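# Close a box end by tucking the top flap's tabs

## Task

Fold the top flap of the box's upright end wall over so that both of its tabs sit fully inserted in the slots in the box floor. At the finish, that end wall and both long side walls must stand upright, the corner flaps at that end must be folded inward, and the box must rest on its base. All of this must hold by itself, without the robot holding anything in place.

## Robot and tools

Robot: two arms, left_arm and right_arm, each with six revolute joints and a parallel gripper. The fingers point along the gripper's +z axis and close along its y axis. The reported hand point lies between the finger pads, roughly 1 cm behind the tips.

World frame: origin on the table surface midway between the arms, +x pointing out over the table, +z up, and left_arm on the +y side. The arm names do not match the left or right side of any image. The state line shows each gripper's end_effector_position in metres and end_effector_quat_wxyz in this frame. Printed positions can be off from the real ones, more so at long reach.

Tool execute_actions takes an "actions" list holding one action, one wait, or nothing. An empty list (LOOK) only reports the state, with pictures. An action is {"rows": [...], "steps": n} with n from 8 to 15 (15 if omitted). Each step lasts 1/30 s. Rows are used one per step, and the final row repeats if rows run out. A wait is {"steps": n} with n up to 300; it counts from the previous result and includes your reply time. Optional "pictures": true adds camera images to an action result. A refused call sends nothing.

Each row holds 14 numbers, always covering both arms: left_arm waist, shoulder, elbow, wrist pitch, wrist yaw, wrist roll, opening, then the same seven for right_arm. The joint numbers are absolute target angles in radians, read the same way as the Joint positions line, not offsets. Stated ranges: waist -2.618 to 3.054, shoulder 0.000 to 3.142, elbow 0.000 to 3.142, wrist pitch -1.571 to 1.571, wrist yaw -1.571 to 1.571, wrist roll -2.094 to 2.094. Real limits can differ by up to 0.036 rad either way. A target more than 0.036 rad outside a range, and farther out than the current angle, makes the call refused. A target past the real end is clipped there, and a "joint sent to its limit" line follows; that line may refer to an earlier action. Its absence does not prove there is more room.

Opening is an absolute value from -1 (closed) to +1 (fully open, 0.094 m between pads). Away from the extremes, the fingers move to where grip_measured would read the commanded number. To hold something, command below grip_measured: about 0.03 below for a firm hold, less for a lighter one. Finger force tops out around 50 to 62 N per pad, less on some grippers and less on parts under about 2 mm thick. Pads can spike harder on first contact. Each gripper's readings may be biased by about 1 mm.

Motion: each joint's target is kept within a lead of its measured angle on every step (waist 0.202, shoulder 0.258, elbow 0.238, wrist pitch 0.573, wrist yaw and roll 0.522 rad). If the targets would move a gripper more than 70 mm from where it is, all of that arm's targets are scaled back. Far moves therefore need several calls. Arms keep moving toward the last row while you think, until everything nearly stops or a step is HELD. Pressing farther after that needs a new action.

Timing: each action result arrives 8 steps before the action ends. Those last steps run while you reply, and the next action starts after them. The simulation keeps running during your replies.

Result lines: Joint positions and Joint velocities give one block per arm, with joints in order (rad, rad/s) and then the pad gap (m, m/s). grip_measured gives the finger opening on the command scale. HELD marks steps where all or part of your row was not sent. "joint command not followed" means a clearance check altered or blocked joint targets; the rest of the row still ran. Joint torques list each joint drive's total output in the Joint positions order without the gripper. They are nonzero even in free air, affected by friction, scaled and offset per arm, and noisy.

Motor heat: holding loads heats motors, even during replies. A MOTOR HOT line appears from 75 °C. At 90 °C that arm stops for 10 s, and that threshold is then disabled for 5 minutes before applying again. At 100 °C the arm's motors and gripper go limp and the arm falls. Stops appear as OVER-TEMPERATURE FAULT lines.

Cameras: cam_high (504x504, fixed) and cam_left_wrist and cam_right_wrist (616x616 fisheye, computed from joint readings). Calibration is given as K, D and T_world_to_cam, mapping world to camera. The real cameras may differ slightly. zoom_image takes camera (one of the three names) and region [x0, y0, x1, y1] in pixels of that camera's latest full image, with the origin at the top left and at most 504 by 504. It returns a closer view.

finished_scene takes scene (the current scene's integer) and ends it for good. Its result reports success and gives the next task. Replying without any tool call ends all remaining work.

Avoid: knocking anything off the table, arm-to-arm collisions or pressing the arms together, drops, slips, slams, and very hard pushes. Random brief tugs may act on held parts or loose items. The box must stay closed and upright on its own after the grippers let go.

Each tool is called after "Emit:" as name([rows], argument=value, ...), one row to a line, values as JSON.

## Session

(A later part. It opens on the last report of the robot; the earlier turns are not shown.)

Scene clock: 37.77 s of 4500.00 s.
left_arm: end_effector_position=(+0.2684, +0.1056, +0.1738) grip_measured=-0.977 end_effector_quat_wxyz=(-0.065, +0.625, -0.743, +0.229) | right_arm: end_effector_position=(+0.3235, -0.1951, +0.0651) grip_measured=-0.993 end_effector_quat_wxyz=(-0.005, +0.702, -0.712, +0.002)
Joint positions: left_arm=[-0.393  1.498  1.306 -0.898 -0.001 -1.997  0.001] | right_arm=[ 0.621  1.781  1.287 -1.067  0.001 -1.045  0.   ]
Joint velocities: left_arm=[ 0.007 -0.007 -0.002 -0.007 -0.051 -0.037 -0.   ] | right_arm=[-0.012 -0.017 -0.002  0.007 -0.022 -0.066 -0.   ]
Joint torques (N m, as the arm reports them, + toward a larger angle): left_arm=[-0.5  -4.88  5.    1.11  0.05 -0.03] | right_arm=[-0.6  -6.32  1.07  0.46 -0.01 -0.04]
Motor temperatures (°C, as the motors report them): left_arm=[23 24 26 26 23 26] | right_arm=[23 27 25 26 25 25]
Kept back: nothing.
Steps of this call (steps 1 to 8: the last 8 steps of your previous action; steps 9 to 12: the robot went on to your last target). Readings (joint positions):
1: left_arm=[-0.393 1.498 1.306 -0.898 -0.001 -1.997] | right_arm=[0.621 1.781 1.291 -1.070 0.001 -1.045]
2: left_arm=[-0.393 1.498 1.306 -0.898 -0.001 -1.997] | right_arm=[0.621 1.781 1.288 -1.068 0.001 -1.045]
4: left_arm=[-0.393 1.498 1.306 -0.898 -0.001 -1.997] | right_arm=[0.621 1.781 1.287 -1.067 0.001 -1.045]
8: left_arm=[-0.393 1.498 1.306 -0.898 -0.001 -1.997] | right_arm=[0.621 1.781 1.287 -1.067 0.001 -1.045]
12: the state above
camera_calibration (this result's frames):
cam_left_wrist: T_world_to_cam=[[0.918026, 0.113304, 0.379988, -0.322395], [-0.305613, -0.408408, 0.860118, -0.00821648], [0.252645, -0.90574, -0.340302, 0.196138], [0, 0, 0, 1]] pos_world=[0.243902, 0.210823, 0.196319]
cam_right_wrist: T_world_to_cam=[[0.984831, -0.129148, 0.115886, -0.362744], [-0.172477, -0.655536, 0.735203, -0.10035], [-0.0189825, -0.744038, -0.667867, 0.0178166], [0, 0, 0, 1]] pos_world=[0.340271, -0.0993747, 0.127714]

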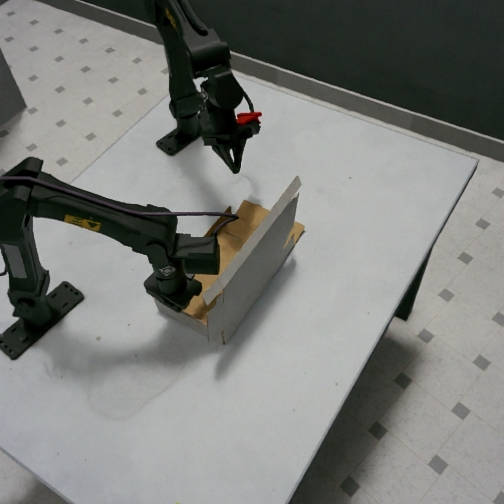

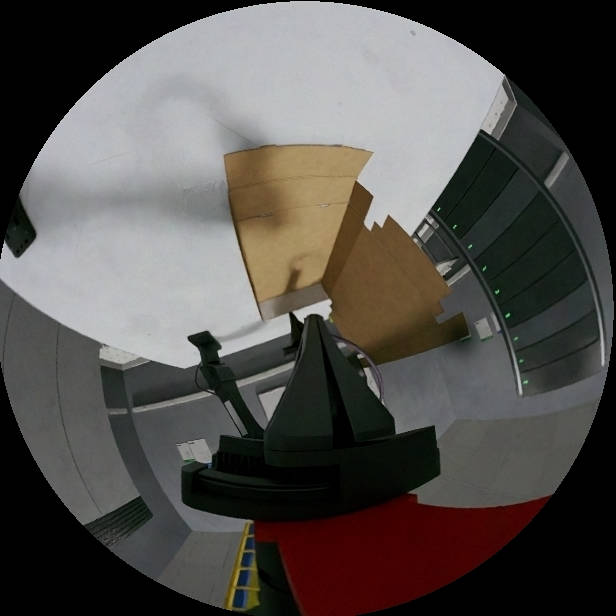

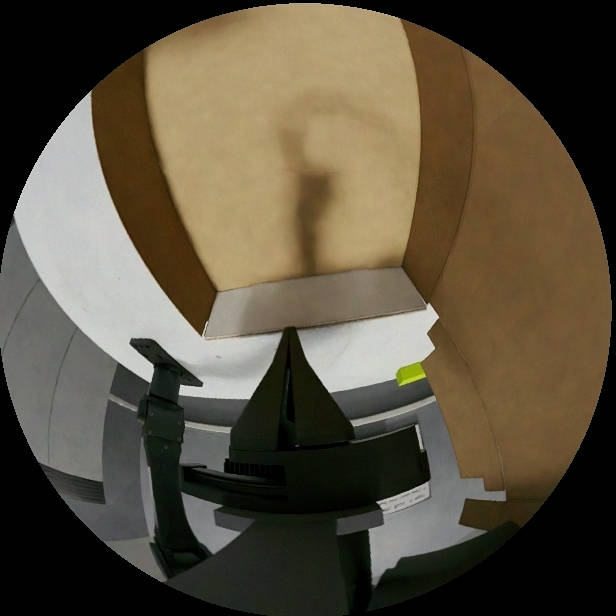

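Emit:
execute_actions([
  {"rows":[[-0.4,1.5,1.3,-0.9,0,-2.0,-1,0.615,1.814,1.215,-1.05,0,-1.05,-1],[-0.4,1.5,1.3,-0.9,0,-2.0,-1,0.615,1.818,1.208,-1.05,0,-1.05,-1],[-0.4,1.5,1.3,-0.9,0,-2.0,-1,0.615,1.822,1.201,-1.05,0,-1.05,-1],[-0.4,1.5,1.3,-0.9,0,-2.0,-1,0.615,1.826,1.194,-1.05,0,-1.05,-1],[-0.4,1.5,1.3,-0.9,0,-2.0,-1,0.615,1.83,1.187,-1.05,0,-1.05,-1],[-0.4,1.5,1.3,-0.9,0,-2.0,-1,0.615,1.834,1.18,-1.05,0,-1.05,-1]],"steps":10},
])

Emit:
execute_actions([
  {"steps":10},
], pictures=true)

Emit:
zoom_image(camera="cam_right_wrist", region=[200, 260, 310, 345])

Emit:
zoom_image(camera="cam_right_wrist", region=[325, 250, 435, 335])

Scene clock: 38.43 s of 4500.00 s.
left_arm: end_effector_position=(+0.2684, +0.1056, +0.1738) grip_measured=-0.977 end_effector_quat_wxyz=(-0.065, +0.625, -0.743, +0.229) | right_arm: end_effector_position=(+0.3232, -0.1953, +0.0646) grip_measured=-0.993 end_effector_quat_wxyz=(-0.004, +0.702, -0.712, +0.002)
Joint positions: left_arm=[-0.393  1.498  1.306 -0.898 -0.001 -1.997  0.001] | right_arm=[ 0.621  1.781  1.285 -1.066  0.001 -1.045  0.   ]
Joint velocities: left_arm=[-0.012 -0.002 -0.007 -0.022 -0.037 -0.007  0.   ] | right_arm=[ 0.012  0.002 -0.056  0.066 -0.037 -0.022 -0.   ]
Joint torques (N m, as the arm reports them, + toward a larger angle): left_arm=[-0.43 -4.96  5.12  1.14  0.06  0.04] | right_arm=[-0.62 -5.61  0.41  0.37 -0.02 -0.05]
Motor temperatures (°C, as the motors report them): left_arm=[23 24 26 26 23 26] | right_arm=[23 27 25 26 25 25]
Steps of this call (steps 1 to 15: the robot went on to your last target; steps 16 to 18: nothing new was sent; steps 19 to 20: the first 2 steps of this action). Readings (joint positions):
19: left_arm=[-0.393 1.498 1.306 -0.898 -0.001 -1.997] | right_arm=[0.621 1.781 1.287 -1.067 0.001 -1.045]
20: the state above

Scene clock: 38.77 s of 4500.00 s.
left_arm: end_effector_position=(+0.2684, +0.1056, +0.1738) grip_measured=-0.977 end_effector_quat_wxyz=(-0.065, +0.625, -0.743, +0.229) | right_arm: end_effector_position=(+0.3228, -0.1957, +0.0639) grip_measured=-0.993 end_effector_quat_wxyz=(-0.008, +0.702, -0.712, +0.003)
Joint positions: left_arm=[-0.393  1.498  1.306 -0.898 -0.001 -1.997  0.001] | right_arm=[ 0.621  1.772  1.272 -1.053  0.002 -1.045  0.   ]
Joint velocities: left_arm=[-0.022  0.007 -0.002 -0.081  0.007 -0.037 -0.   ] | right_arm=[0.002 0.002 0.002 0.007 0.007 0.051 0.   ]
Joint torques (N m, as the arm reports them, + toward a larger angle): left_arm=[-0.45 -4.99  5.29  1.1   0.    0.  ] | right_arm=[-0.61 -3.28 -0.73  0.36 -0.01 -0.04]
Motor temperatures (°C, as the motors report them): left_arm=[23 24 26 26 23 26] | right_arm=[23 27 25 26 25 25]
Kept back: nothing.
Steps of this call (steps 1 to 8: the last 8 steps of your previous action; steps 9 to 10: the robot went on to your last target). Readings (joint positions):
1: left_arm=[-0.393 1.498 1.306 -0.898 -0.001 -1.997] | right_arm=[0.621 1.779 1.283 -1.064 0.001 -1.045]
2: left_arm=[-0.393 1.498 1.306 -0.898 -0.001 -1.997] | right_arm=[0.621 1.778 1.281 -1.062 0.001 -1.045]
4: left_arm=[-0.393 1.498 1.306 -0.898 -0.001 -1.997] | right_arm=[0.621 1.775 1.275 -1.057 0.002 -1.045]
8: left_arm=[-0.393 1.498 1.306 -0.898 -0.001 -1.997] | right_arm=[0.621 1.772 1.272 -1.053 0.002 -1.045]
10: the state above
camera_calibration (this result's frames):
cam_left_wrist: T_world_to_cam=[[0.918026, 0.113304, 0.379988, -0.322395], [-0.305613, -0.408408, 0.860118, -0.00821648], [0.252645, -0.90574, -0.340302, 0.196138], [0, 0, 0, 1]] pos_world=[0.243902, 0.210823, 0.196319]
cam_right_wrist: T_world_to_cam=[[0.984033, -0.129501, 0.122105, -0.362176], [-0.177396, -0.657647, 0.732142, -0.098606], [-0.0145109, -0.742112, -0.670118, 0.0156751], [0, 0, 0, 1]] pos_world=[0.339128, -0.100117, 0.126921]

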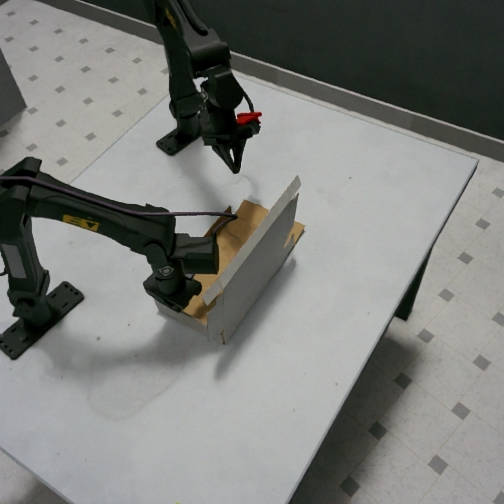

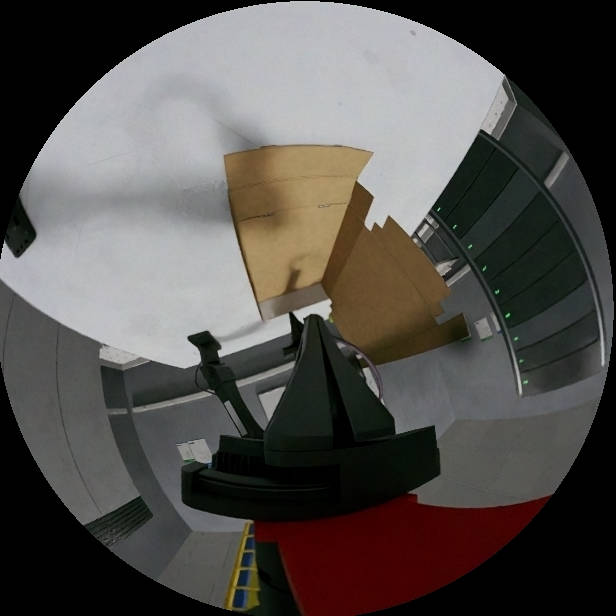

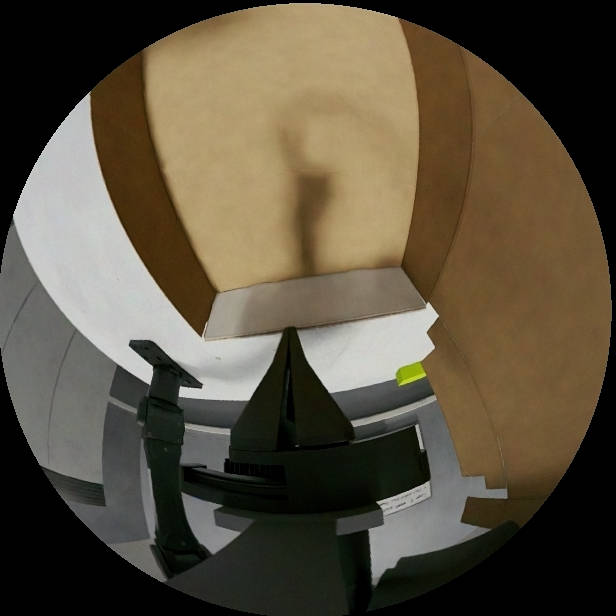

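Region (200, 260, 310, 345) of cam_right_wrist's 616x616 image, scaled by 4.582, with more detail than that image has; it fills the top 389 rows of this view, and the rest is white.

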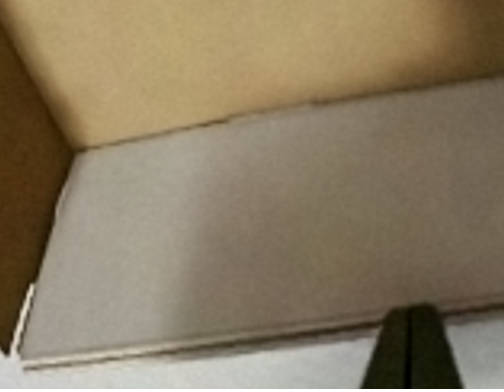

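Region (325, 250, 435, 335) of cam_right_wrist's 616x616 image, scaled by 4.582, with more detail than that image has; it fills the top 389 rows of this view, and the rest is white.

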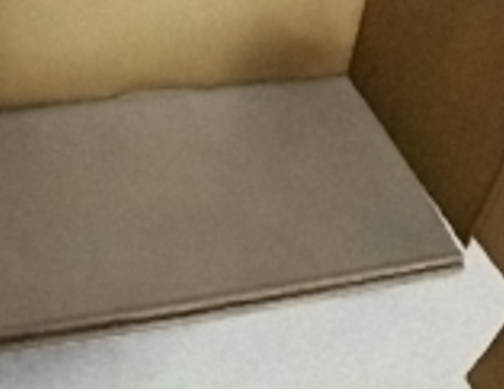

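Emit:
execute_actions([
  {"rows":[[-0.4,1.5,1.3,-0.9,0,-2.0,-1,0.615,1.81,1.22,-1.055,0,-1.05,-1],[-0.4,1.5,1.3,-0.9,0,-2.0,-1,0.615,1.79,1.25,-1.06,0,-1.05,-1],[-0.4,1.5,1.3,-0.9,0,-2.0,-1,0.615,1.77,1.28,-1.07,0,-1.05,-1],[-0.4,1.5,1.3,-0.9,0,-2.0,-1,0.615,1.765,1.31,-1.1,0,-1.05,-1],[-0.4,1.5,1.3,-0.9,0,-2.0,-1,0.615,1.76,1.34,-1.13,0,-1.05,-1],[-0.4,1.5,1.3,-0.9,0,-2.0,-1,0.615,1.755,1.36,-1.16,0,-1.05,-1]],"steps":12},
])

Emit:
execute_actions([
  {"steps":10},
], pictures=true)

Emit:
zoom_image(camera="cam_right_wrist", region=[215, 250, 305, 310])

Emit:
zoom_image(camera="cam_right_wrist", region=[325, 235, 415, 295])

Scene clock: 39.83 s of 4500.00 s.
left_arm: end_effector_position=(+0.2684, +0.1056, +0.1738) grip_measured=-0.977 end_effector_quat_wxyz=(-0.065, +0.625, -0.743, +0.229) | right_arm: end_effector_position=(+0.3238, -0.1950, +0.0671) grip_measured=-0.993 end_effector_quat_wxyz=(-0.012, +0.702, -0.712, +0.004)
Joint positions: left_arm=[-0.393  1.498  1.306 -0.898 -0.001 -1.997  0.001] | right_arm=[ 0.621  1.765  1.276 -1.055  0.002 -1.045  0.   ]
Joint velocities: left_arm=[ 0.007  0.002  0.012 -0.081  0.007 -0.007  0.001] | right_arm=[-0.017  0.007  0.139 -0.227  0.037 -0.022 -0.001]
Joint torques (N m, as the arm reports them, + toward a larger angle): left_arm=[-0.66 -5.13  5.14  1.09  0.06  0.  ] | right_arm=[-0.51 -8.79  7.26  0.2   0.   -0.04]
Motor temperatures (°C, as the motors report them): left_arm=[23 24 26 26 23 26] | right_arm=[23 27 25 26 25 25]
Steps of this call (steps 1 to 28: the robot went on to your last target; steps 29 to 32: the first 4 steps of this action). Readings (joint positions):
29: left_arm=[-0.393 1.498 1.306 -0.898 -0.001 -1.997] | right_arm=[0.621 1.770 1.272 -1.053 0.002 -1.045]
30: left_arm=[-0.393 1.498 1.306 -0.898 -0.001 -1.997] | right_arm=[0.621 1.767 1.272 -1.051 0.002 -1.045]
32: the state above

Scene clock: 40.17 s of 4500.00 s.
left_arm: end_effector_position=(+0.2684, +0.1056, +0.1738) grip_measured=-0.977 end_effector_quat_wxyz=(-0.065, +0.625, -0.743, +0.229) | right_arm: end_effector_position=(+0.3228, -0.1956, +0.0820) grip_measured=-0.993 end_effector_quat_wxyz=(-0.004, +0.702, -0.712, +0.002)
Joint positions: left_arm=[-0.393  1.498  1.306 -0.898 -0.001 -1.997  0.001] | right_arm=[ 0.621  1.765  1.337 -1.134  0.002 -1.045  0.   ]
Joint velocities: left_arm=[ 0.007 -0.012 -0.007  0.051  0.007 -0.037 -0.001] | right_arm=[-0.002 -0.002  0.002 -0.11  -0.022 -0.037 -0.001]
Joint torques (N m, as the arm reports them, + toward a larger angle): left_arm=[-0.52 -4.98  5.05  1.06  0.06 -0.04] | right_arm=[-0.64 -9.8   7.09  0.23 -0.02 -0.03]
Motor temperatures (°C, as the motors report them): left_arm=[23 24 26 26 23 26] | right_arm=[23 27 25 26 25 25]
Kept back: nothing.
Steps of this call (steps 1 to 8: the last 8 steps of your previous action; steps 9 to 10: the robot went on to your last target). Readings (joint positions):
1: left_arm=[-0.393 1.498 1.306 -0.898 -0.001 -1.997] | right_arm=[0.621 1.765 1.283 -1.066 0.002 -1.045]
2: left_arm=[-0.393 1.498 1.306 -0.898 -0.001 -1.997] | right_arm=[0.621 1.765 1.295 -1.083 0.002 -1.045]
4: left_arm=[-0.393 1.498 1.306 -0.898 -0.001 -1.997] | right_arm=[0.621 1.765 1.322 -1.109 0.002 -1.045]
8: left_arm=[-0.393 1.498 1.306 -0.898 -0.001 -1.997] | right_arm=[0.621 1.765 1.337 -1.125 0.002 -1.045]
10: the state above
camera_calibration (this result's frames):
cam_left_wrist: T_world_to_cam=[[0.918026, 0.113304, 0.379988, -0.322395], [-0.305613, -0.408408, 0.860118, -0.00821648], [0.252645, -0.90574, -0.340302, 0.196138], [0, 0, 0, 1]] pos_world=[0.243902, 0.210823, 0.196319]
cam_right_wrist: T_world_to_cam=[[0.985049, -0.128629, 0.114595, -0.363877], [-0.171143, -0.654668, 0.736288, -0.113571], [-0.0196862, -0.744892, -0.666894, 0.0286776], [0, 0, 0, 1]] pos_world=[0.339564, -0.0997949, 0.144445]

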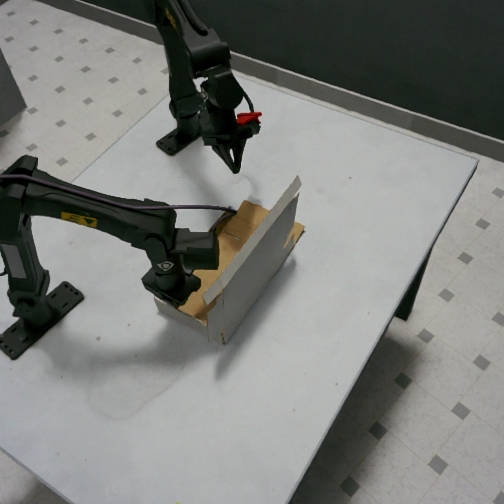

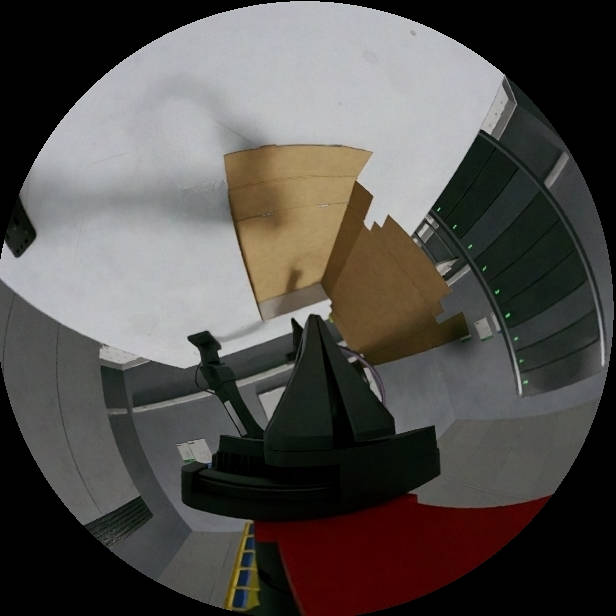

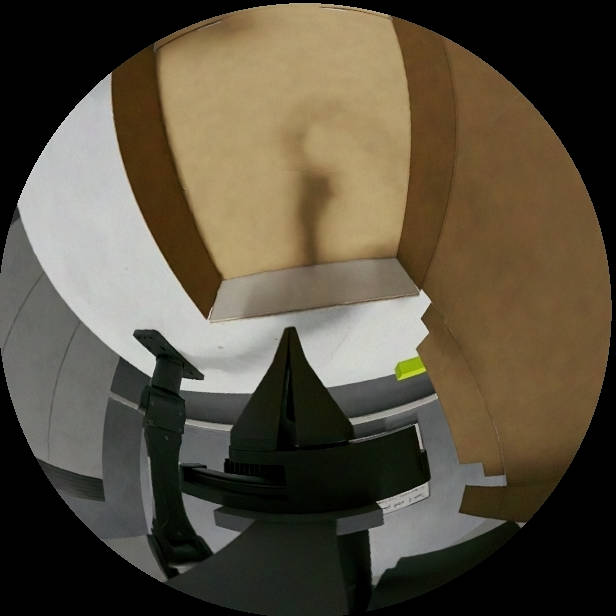

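Region (215, 250, 305, 310) of cam_right_wrist's 616x616 image, scaled by 5.600, with more detail than that image has.

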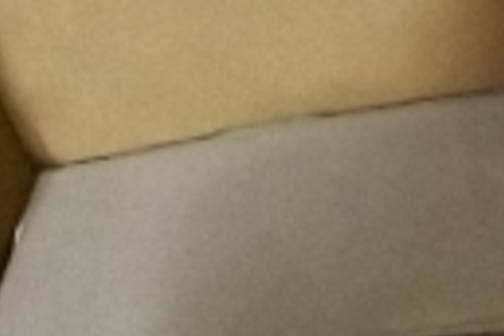

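Region (325, 235, 415, 295) of cam_right_wrist's 616x616 image, scaled by 5.600, with more detail than that image has.

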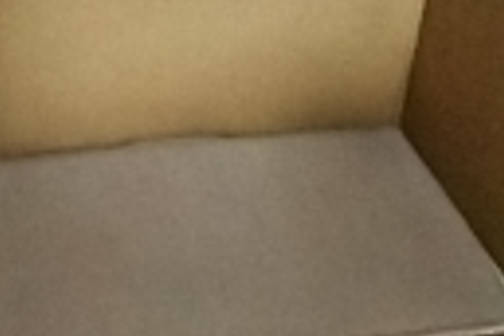

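Emit:
execute_actions([
  {"rows":[[-0.4,1.5,1.3,-0.9,0,-2.0,-1,0.64,1.74,1.33,-1.15,0,-1.03,-1],[-0.4,1.5,1.3,-0.9,0,-2.0,-1,0.66,1.72,1.30,-1.14,0,-1.02,-1],[-0.4,1.5,1.3,-0.9,0,-2.0,-1,0.68,1.70,1.275,-1.13,0,-1.0,-1],[-0.4,1.5,1.3,-0.9,0,-2.0,-1,0.69,1.68,1.25,-1.125,0,-0.99,-1],[-0.4,1.5,1.3,-0.9,0,-2.0,-1,0.70,1.665,1.225,-1.12,0,-0.98,-1],[-0.4,1.5,1.3,-0.9,0,-2.0,-1,0.70,1.665,1.21,-1.11,0,-0.98,-1],[-0.4,1.5,1.3,-0.9,0,-2.0,-1,0.70,1.665,1.197,-1.10,0,-0.98,-1]],"steps":15},
])

Emit:
execute_actions([
  {"steps":10},
])

Scene clock: 41.23 s of 4500.00 s.
left_arm: end_effector_position=(+0.2684, +0.1056, +0.1738) grip_measured=-0.977 end_effector_quat_wxyz=(-0.065, +0.625, -0.743, +0.229) | right_arm: end_effector_position=(+0.2946, -0.1889, +0.0831) grip_measured=-0.993 end_effector_quat_wxyz=(-0.004, +0.712, -0.702, +0.003)
Joint positions: left_arm=[-0.393  1.498  1.306 -0.898 -0.001 -1.997  0.001] | right_arm=[ 0.689  1.686  1.249 -1.124  0.004 -1.006  0.   ]
Joint velocities: left_arm=[-0.012  0.007 -0.002 -0.066 -0.066 -0.007 -0.001] | right_arm=[ 0.295 -0.359 -0.466 -0.037 -0.095  0.081 -0.001]
Joint torques (N m, as the arm reports them, + toward a larger angle): left_arm=[-0.48 -4.85  5.12  1.1   0.05 -0.04] | right_arm=[-0.63 -8.    3.99  0.48 -0.01  0.07]
Motor temperatures (°C, as the motors report them): left_arm=[23 24 26 26 23 26] | right_arm=[23 27 25 26 25 25]
Steps of this call (steps 1 to 25: the robot went on to your last target; steps 26 to 32: the first 7 steps of this action). Readings (joint positions):
26: left_arm=[-0.393 1.498 1.306 -0.898 -0.001 -1.997] | right_arm=[0.622 1.765 1.337 -1.147 0.002 -1.044]
27: left_arm=[-0.393 1.498 1.306 -0.898 -0.001 -1.997] | right_arm=[0.626 1.762 1.334 -1.145 0.003 -1.040]
29: left_arm=[-0.393 1.498 1.306 -0.898 -0.001 -1.997] | right_arm=[0.646 1.738 1.307 -1.130 0.006 -1.026]
32: the state above

Scene clock: 41.57 s of 4500.00 s.
left_arm: end_effector_position=(+0.2684, +0.1056, +0.1738) grip_measured=-0.977 end_effector_quat_wxyz=(-0.065, +0.625, -0.743, +0.229) | right_arm: end_effector_position=(+0.2876, -0.1896, +0.0785) grip_measured=-0.993 end_effector_quat_wxyz=(-0.000, +0.709, -0.705, +0.002)
Joint positions: left_arm=[-0.393  1.498  1.306 -0.898 -0.001 -1.997  0.001] | right_arm=[ 0.699  1.674  1.217 -1.112  0.003 -0.987  0.   ]
Joint velocities: left_arm=[-0.012  0.012 -0.007 -0.037 -0.022  0.007 -0.001] | right_arm=[-0.012  0.002 -0.002  0.066 -0.022  0.007  0.   ]
Joint torques (N m, as the arm reports them, + toward a larger angle): left_arm=[-0.43 -4.89  5.2   1.12  0.09  0.  ] | right_arm=[ 0.12 -8.69  4.13  0.36 -0.03  0.09]
Motor temperatures (°C, as the motors report them): left_arm=[23 24 26 26 23 26] | right_arm=[23 28 25 26 25 25]
Kept back: nothing.
Steps of this call (steps 1 to 8: the last 8 steps of your previous action; steps 9 to 10: the robot went on to your last target). Readings (joint positions):
1: left_arm=[-0.393 1.498 1.306 -0.898 -0.001 -1.997] | right_arm=[0.696 1.677 1.236 -1.124 0.004 -1.003]
2: left_arm=[-0.393 1.498 1.306 -0.898 -0.001 -1.997] | right_arm=[0.699 1.674 1.228 -1.124 0.003 -1.000]
4: left_arm=[-0.393 1.498 1.306 -0.898 -0.001 -1.997] | right_arm=[0.699 1.674 1.219 -1.121 0.003 -0.994]
8: left_arm=[-0.393 1.498 1.306 -0.898 -0.001 -1.997] | right_arm=[0.699 1.674 1.217 -1.115 0.003 -0.989]
10: the state above

Emit:
execute_actions([
  {"rows":[[-0.4,1.5,1.3,-0.9,0,-2.0,-1,0.685,1.675,1.19,-1.09,0,-0.98,-1],[-0.4,1.5,1.3,-0.9,0,-2.0,-1,0.68,1.68,1.183,-1.082,0,-0.98,-1],[-0.4,1.5,1.3,-0.9,0,-2.0,-1,0.68,1.685,1.176,-1.074,0,-0.98,-1],[-0.4,1.5,1.3,-0.9,0,-2.0,-1,0.68,1.69,1.169,-1.066,0,-0.98,-1],[-0.4,1.5,1.3,-0.9,0,-2.0,-1,0.68,1.695,1.162,-1.06,0,-0.98,-1],[-0.4,1.5,1.3,-0.9,0,-2.0,-1,0.68,1.70,1.155,-1.055,0,-0.98,-1],[-0.4,1.5,1.3,-0.9,0,-2.0,-1,0.68,1.705,1.148,-1.05,0,-0.98,-1],[-0.4,1.5,1.3,-0.9,0,-2.0,-1,0.68,1.71,1.141,-1.05,0,-0.98,-1],[-0.4,1.5,1.3,-0.9,0,-2.0,-1,0.68,1.715,1.134,-1.05,0,-0.98,-1],[-0.4,1.5,1.3,-0.9,0,-2.0,-1,0.68,1.72,1.127,-1.05,0,-0.98,-1],[-0.4,1.5,1.3,-0.9,0,-2.0,-1,0.68,1.725,1.12,-1.05,0,-0.98,-1],[-0.4,1.5,1.3,-0.9,0,-2.0,-1,0.68,1.73,1.113,-1.05,0,-0.98,-1],[-0.4,1.5,1.3,-0.9,0,-2.0,-1,0.68,1.735,1.106,-1.05,0,-0.98,-1],[-0.4,1.5,1.3,-0.9,0,-2.0,-1,0.68,1.74,1.1,-1.05,0,-0.98,-1]],"steps":15},
])

Emit:
execute_actions([
  {"steps":12},
], pictures=true)

Emit:
zoom_image(camera="cam_right_wrist", region=[220, 250, 460, 350])

Scene clock: 42.80 s of 4500.00 s.
left_arm: end_effector_position=(+0.2684, +0.1056, +0.1738) grip_measured=-0.977 end_effector_quat_wxyz=(-0.065, +0.625, -0.743, +0.229) | right_arm: end_effector_position=(+0.2884, -0.1923, +0.0698) grip_measured=-0.993 end_effector_quat_wxyz=(-0.001, +0.705, -0.709, +0.002)
Joint positions: left_arm=[-0.393  1.498  1.306 -0.898 -0.001 -1.997  0.001] | right_arm=[ 0.69   1.678  1.186 -1.077  0.003 -0.985  0.   ]
Joint velocities: left_arm=[-0.002  0.007 -0.017 -0.022 -0.022  0.022 -0.001] | right_arm=[-0.007  0.095 -0.212  0.11  -0.066 -0.095 -0.   ]
Joint torques (N m, as the arm reports them, + toward a larger angle): left_arm=[-0.38 -5.04  5.28  1.13  0.07 -0.06] | right_arm=[-0.83 -5.98  3.82  0.39 -0.03  0.08]
Motor temperatures (°C, as the motors report them): left_arm=[23 24 26 26 23 26] | right_arm=[23 28 25 26 25 25]
Steps of this call (steps 1 to 30: the robot went on to your last target; steps 31 to 37: the first 7 steps of this action). Readings (joint positions):
31: left_arm=[-0.393 1.498 1.306 -0.898 -0.001 -1.997] | right_arm=[0.699 1.674 1.217 -1.107 0.003 -0.985]
32: left_arm=[-0.393 1.498 1.306 -0.898 -0.001 -1.997] | right_arm=[0.698 1.674 1.217 -1.105 0.003 -0.985]
34: left_arm=[-0.393 1.498 1.306 -0.898 -0.001 -1.997] | right_arm=[0.694 1.674 1.210 -1.093 0.003 -0.985]
37: the state above

Scene clock: 43.20 s of 4500.00 s.
left_arm: end_effector_position=(+0.2684, +0.1056, +0.1738) grip_measured=-0.977 end_effector_quat_wxyz=(-0.065, +0.625, -0.743, +0.229) | right_arm: end_effector_position=(+0.2849, -0.1945, +0.0635) grip_measured=-0.993 end_effector_quat_wxyz=(+0.009, +0.704, -0.710, -0.001)
Joint positions: left_arm=[-0.393  1.498  1.306 -0.898 -0.001 -1.997  0.001] | right_arm=[ 0.689  1.687  1.17  -1.071  0.001 -0.985  0.   ]
Joint velocities: left_arm=[ 0.017  0.007 -0.002  0.051  0.007  0.037  0.001] | right_arm=[ 0.002 -0.017 -0.002 -0.037 -0.022 -0.037 -0.   ]
Joint torques (N m, as the arm reports them, + toward a larger angle): left_arm=[-0.51 -5.02  5.2   1.07  0.   -0.05] | right_arm=[-0.85 -3.16  0.63  0.45 -0.01  0.07]
Motor temperatures (°C, as the motors report them): left_arm=[23 24 26 26 23 26] | right_arm=[23 28 25 26 25 25]
Kept back: nothing.
Steps of this call (steps 1 to 8: the last 8 steps of your previous action; steps 9 to 12: the robot went on to your last target). Readings (joint positions):
1: left_arm=[-0.393 1.498 1.306 -0.898 -0.001 -1.997] | right_arm=[0.689 1.683 1.179 -1.073 0.003 -0.985]
2: left_arm=[-0.393 1.498 1.306 -0.898 -0.001 -1.997] | right_arm=[0.689 1.687 1.174 -1.074 0.003 -0.985]
4: left_arm=[-0.393 1.498 1.306 -0.898 -0.001 -1.997] | right_arm=[0.689 1.687 1.174 -1.073 0.003 -0.985]
8: left_arm=[-0.393 1.498 1.306 -0.898 -0.001 -1.997] | right_arm=[0.689 1.687 1.170 -1.071 0.001 -0.985]
12: the state above
camera_calibration (this result's frames):
cam_left_wrist: T_world_to_cam=[[0.918025, 0.11367, 0.379881, -0.322414], [-0.30539, -0.408386, 0.860208, -0.00829443], [0.252918, -0.905704, -0.340195, 0.196043], [0, 0, 0, 1]] pos_world=[0.243869, 0.210818, 0.196307]
cam_right_wrist: T_world_to_cam=[[0.988187, -0.120489, 0.0947041, -0.322313], [-0.150487, -0.646041, 0.748321, -0.110647], [-0.0289815, -0.753733, -0.656541, 0.0167336], [0, 0, 0, 1]] pos_world=[0.30234, -0.0977051, 0.12431]

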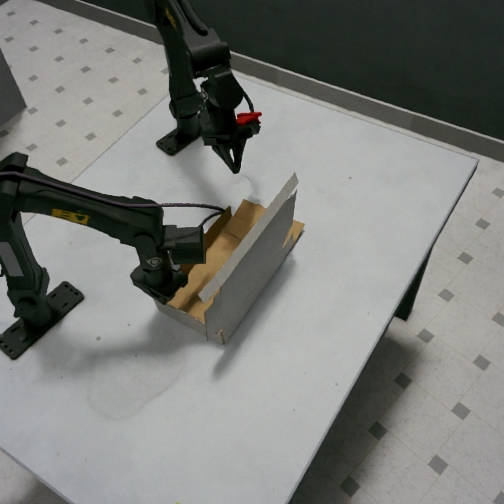

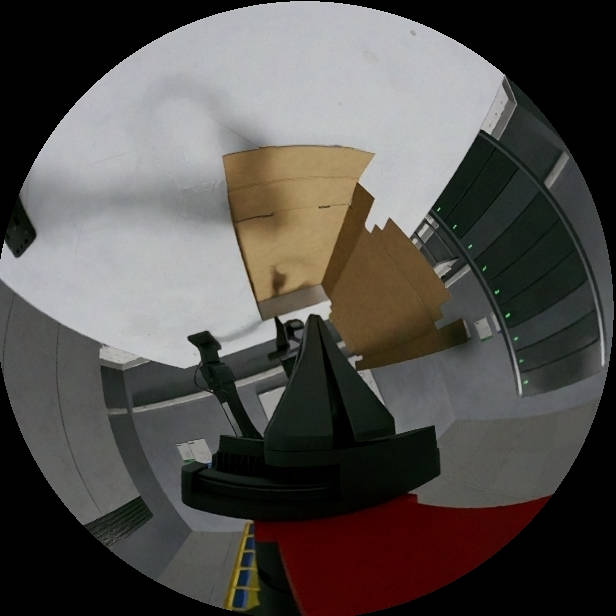

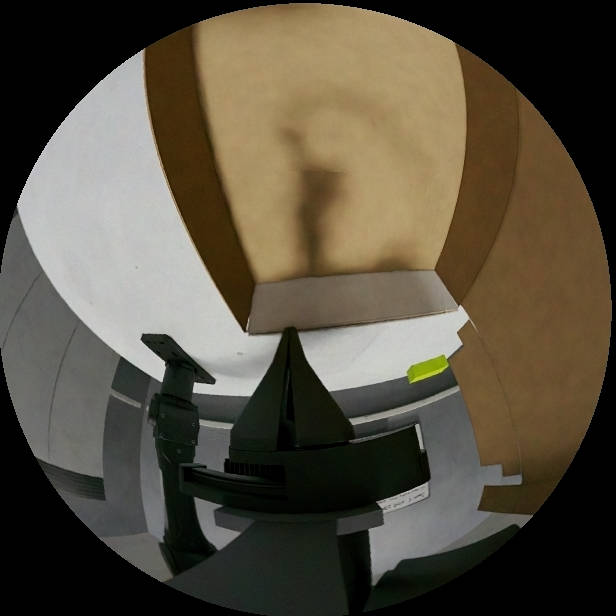

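Region (220, 250, 460, 350) of cam_right_wrist's 616x616 image, scaled by 2.100, with more detail than that image has; it fills the top 210 rows of this view, and the rest is white.

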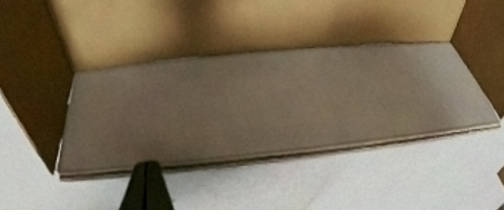

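Emit:
execute_actions([
  {"rows":[[-0.4,1.5,1.3,-0.9,0,-2.0,-1,0.685,1.725,1.12,-1.055,0,-0.98,-1],[-0.4,1.5,1.3,-0.9,0,-2.0,-1,0.685,1.71,1.14,-1.06,0,-0.98,-1],[-0.4,1.5,1.3,-0.9,0,-2.0,-1,0.685,1.695,1.16,-1.065,0,-0.98,-1],[-0.4,1.5,1.3,-0.9,0,-2.0,-1,0.685,1.68,1.18,-1.07,0,-0.98,-1],[-0.4,1.5,1.3,-0.9,0,-2.0,-1,0.685,1.67,1.21,-1.09,0,-0.98,-1],[-0.4,1.5,1.3,-0.9,0,-2.0,-1,0.685,1.665,1.24,-1.12,0,-0.98,-1],[-0.4,1.5,1.3,-0.9,0,-2.0,-1,0.685,1.66,1.26,-1.14,0,-0.98,-1]],"steps":12},
])

Emit:
execute_actions([
  {"steps":10},
], pictures=true)

Emit:
zoom_image(camera="cam_right_wrist", region=[245, 250, 345, 320])

Emit:
zoom_image(camera="cam_right_wrist", region=[350, 235, 450, 305])

Scene clock: 43.90 s of 4500.00 s.
left_arm: end_effector_position=(+0.2684, +0.1056, +0.1738) grip_measured=-0.977 end_effector_quat_wxyz=(-0.065, +0.625, -0.743, +0.229) | right_arm: end_effector_position=(+0.2854, -0.1941, +0.0649) grip_measured=-0.993 end_effector_quat_wxyz=(+0.005, +0.704, -0.710, -0.000)
Joint positions: left_arm=[-0.393  1.498  1.306 -0.898 -0.001 -1.997  0.001] | right_arm=[ 0.689  1.682  1.17  -1.07   0.001 -0.985  0.   ]
Joint velocities: left_arm=[-0.017  0.002 -0.007  0.037 -0.007  0.022  0.001] | right_arm=[-0.002 -0.046  0.002  0.037 -0.022  0.022 -0.   ]
Joint torques (N m, as the arm reports them, + toward a larger angle): left_arm=[-0.46 -4.78  5.09  1.08  0.07  0.  ] | right_arm=[-0.38 -7.83  6.07  0.24 -0.02  0.08]
Motor temperatures (°C, as the motors report them): left_arm=[23 24 26 26 23 26] | right_arm=[23 27 25 26 25 25]
Steps of this call (steps 1 to 17: the robot went on to your last target; steps 18 to 21: the first 4 steps of this action). Readings (joint positions):
18: left_arm=[-0.393 1.498 1.306 -0.898 -0.001 -1.997] | right_arm=[0.689 1.687 1.170 -1.071 0.001 -0.985]
19: left_arm=[-0.393 1.498 1.306 -0.898 -0.001 -1.997] | right_arm=[0.689 1.686 1.170 -1.071 0.001 -0.985]
21: the state above

Scene clock: 44.23 s of 4500.00 s.
left_arm: end_effector_position=(+0.2684, +0.1056, +0.1738) grip_measured=-0.977 end_effector_quat_wxyz=(-0.065, +0.625, -0.743, +0.229) | right_arm: end_effector_position=(+0.2937, -0.1887, +0.0839) grip_measured=-0.993 end_effector_quat_wxyz=(-0.010, +0.704, -0.710, +0.003)
Joint positions: left_arm=[-0.393  1.498  1.306 -0.898 -0.001 -1.997  0.001] | right_arm=[ 0.689  1.673  1.237 -1.114  0.001 -0.985  0.   ]
Joint velocities: left_arm=[-0.002  0.002 -0.007  0.051 -0.051  0.051  0.   ] | right_arm=[-0.002  0.012 -0.012 -0.037  0.007  0.037 -0.001]
Joint torques (N m, as the arm reports them, + toward a larger angle): left_arm=[-0.37 -4.92  5.03  1.07  0.04 -0.04] | right_arm=[-0.34 -8.97  7.1   0.23 -0.01  0.07]
Motor temperatures (°C, as the motors report them): left_arm=[23 24 26 26 23 26] | right_arm=[23 27 25 26 25 25]
Kept back: nothing.
Steps of this call (steps 1 to 8: the last 8 steps of your previous action; steps 9 to 10: the robot went on to your last target). Readings (joint positions):
1: left_arm=[-0.393 1.498 1.306 -0.898 -0.001 -1.997] | right_arm=[0.689 1.681 1.173 -1.071 0.001 -0.985]
2: left_arm=[-0.393 1.498 1.306 -0.898 -0.001 -1.997] | right_arm=[0.689 1.681 1.182 -1.077 0.001 -0.985]
4: left_arm=[-0.393 1.498 1.306 -0.898 -0.001 -1.997] | right_arm=[0.689 1.681 1.209 -1.100 0.001 -0.985]
8: left_arm=[-0.393 1.498 1.306 -0.898 -0.001 -1.997] | right_arm=[0.689 1.673 1.237 -1.109 0.001 -0.985]
10: the state above
camera_calibration (this result's frames):
cam_left_wrist: T_world_to_cam=[[0.918025, 0.11367, 0.379881, -0.322414], [-0.30539, -0.408386, 0.860208, -0.00829443], [0.252918, -0.905704, -0.340195, 0.196043], [0, 0, 0, 1]] pos_world=[0.243869, 0.210818, 0.196307]
cam_right_wrist: T_world_to_cam=[[0.98462, -0.122818, 0.124258, -0.334182], [-0.174558, -0.661758, 0.729113, -0.115165], [-0.00731984, -0.739589, -0.673018, 0.0324696], [0, 0, 0, 1]] pos_world=[0.309177, -0.0932408, 0.147346]

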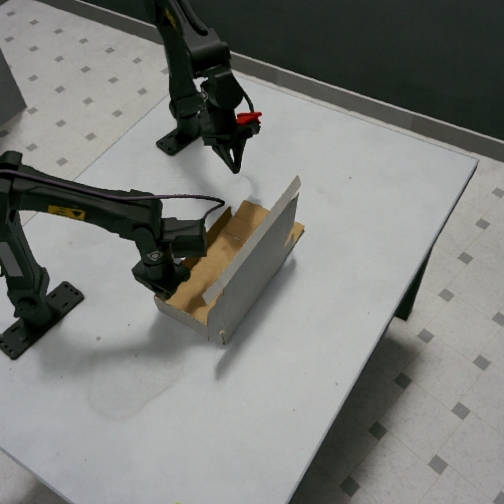

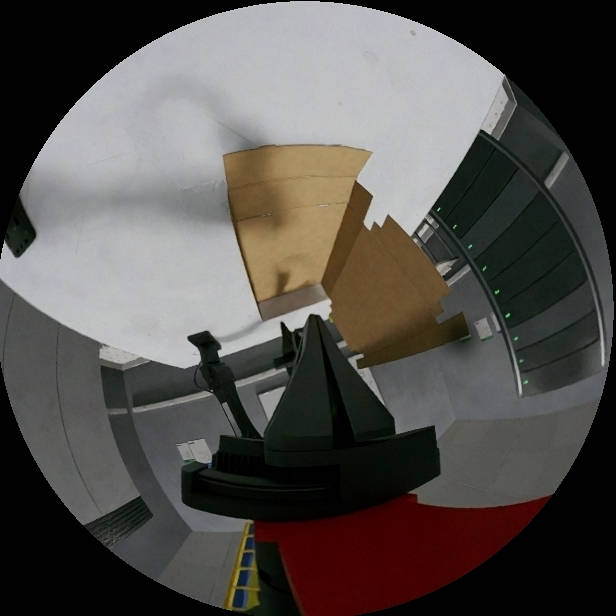

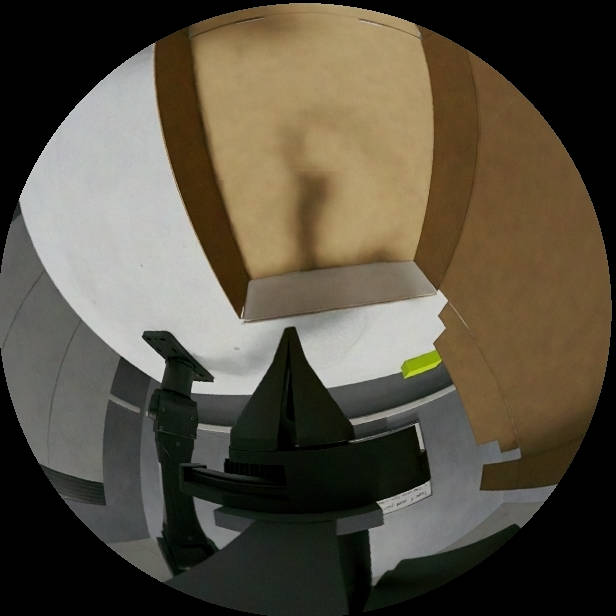

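Region (245, 250, 345, 320) of cam_right_wrist's 616x616 image, scaled by 5.040, with more detail than that image has; it fills the top 353 rows of this view, and the rest is white.

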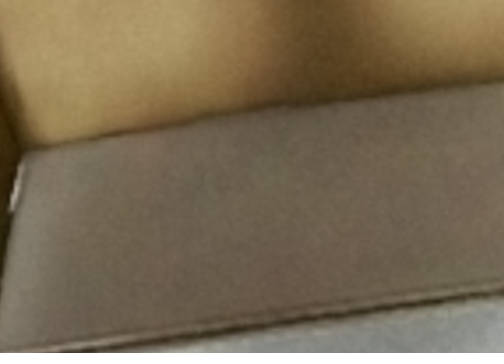

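Region (350, 235, 450, 305) of cam_right_wrist's 616x616 image, scaled by 5.040, with more detail than that image has; it fills the top 353 rows of this view, and the rest is white.

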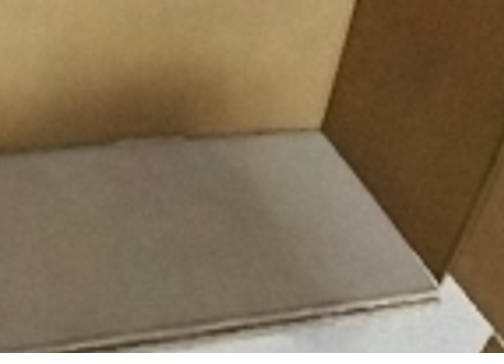

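Looks seated.

Emit:
finished_scene(scene=1)

The scene is finished: the task was done.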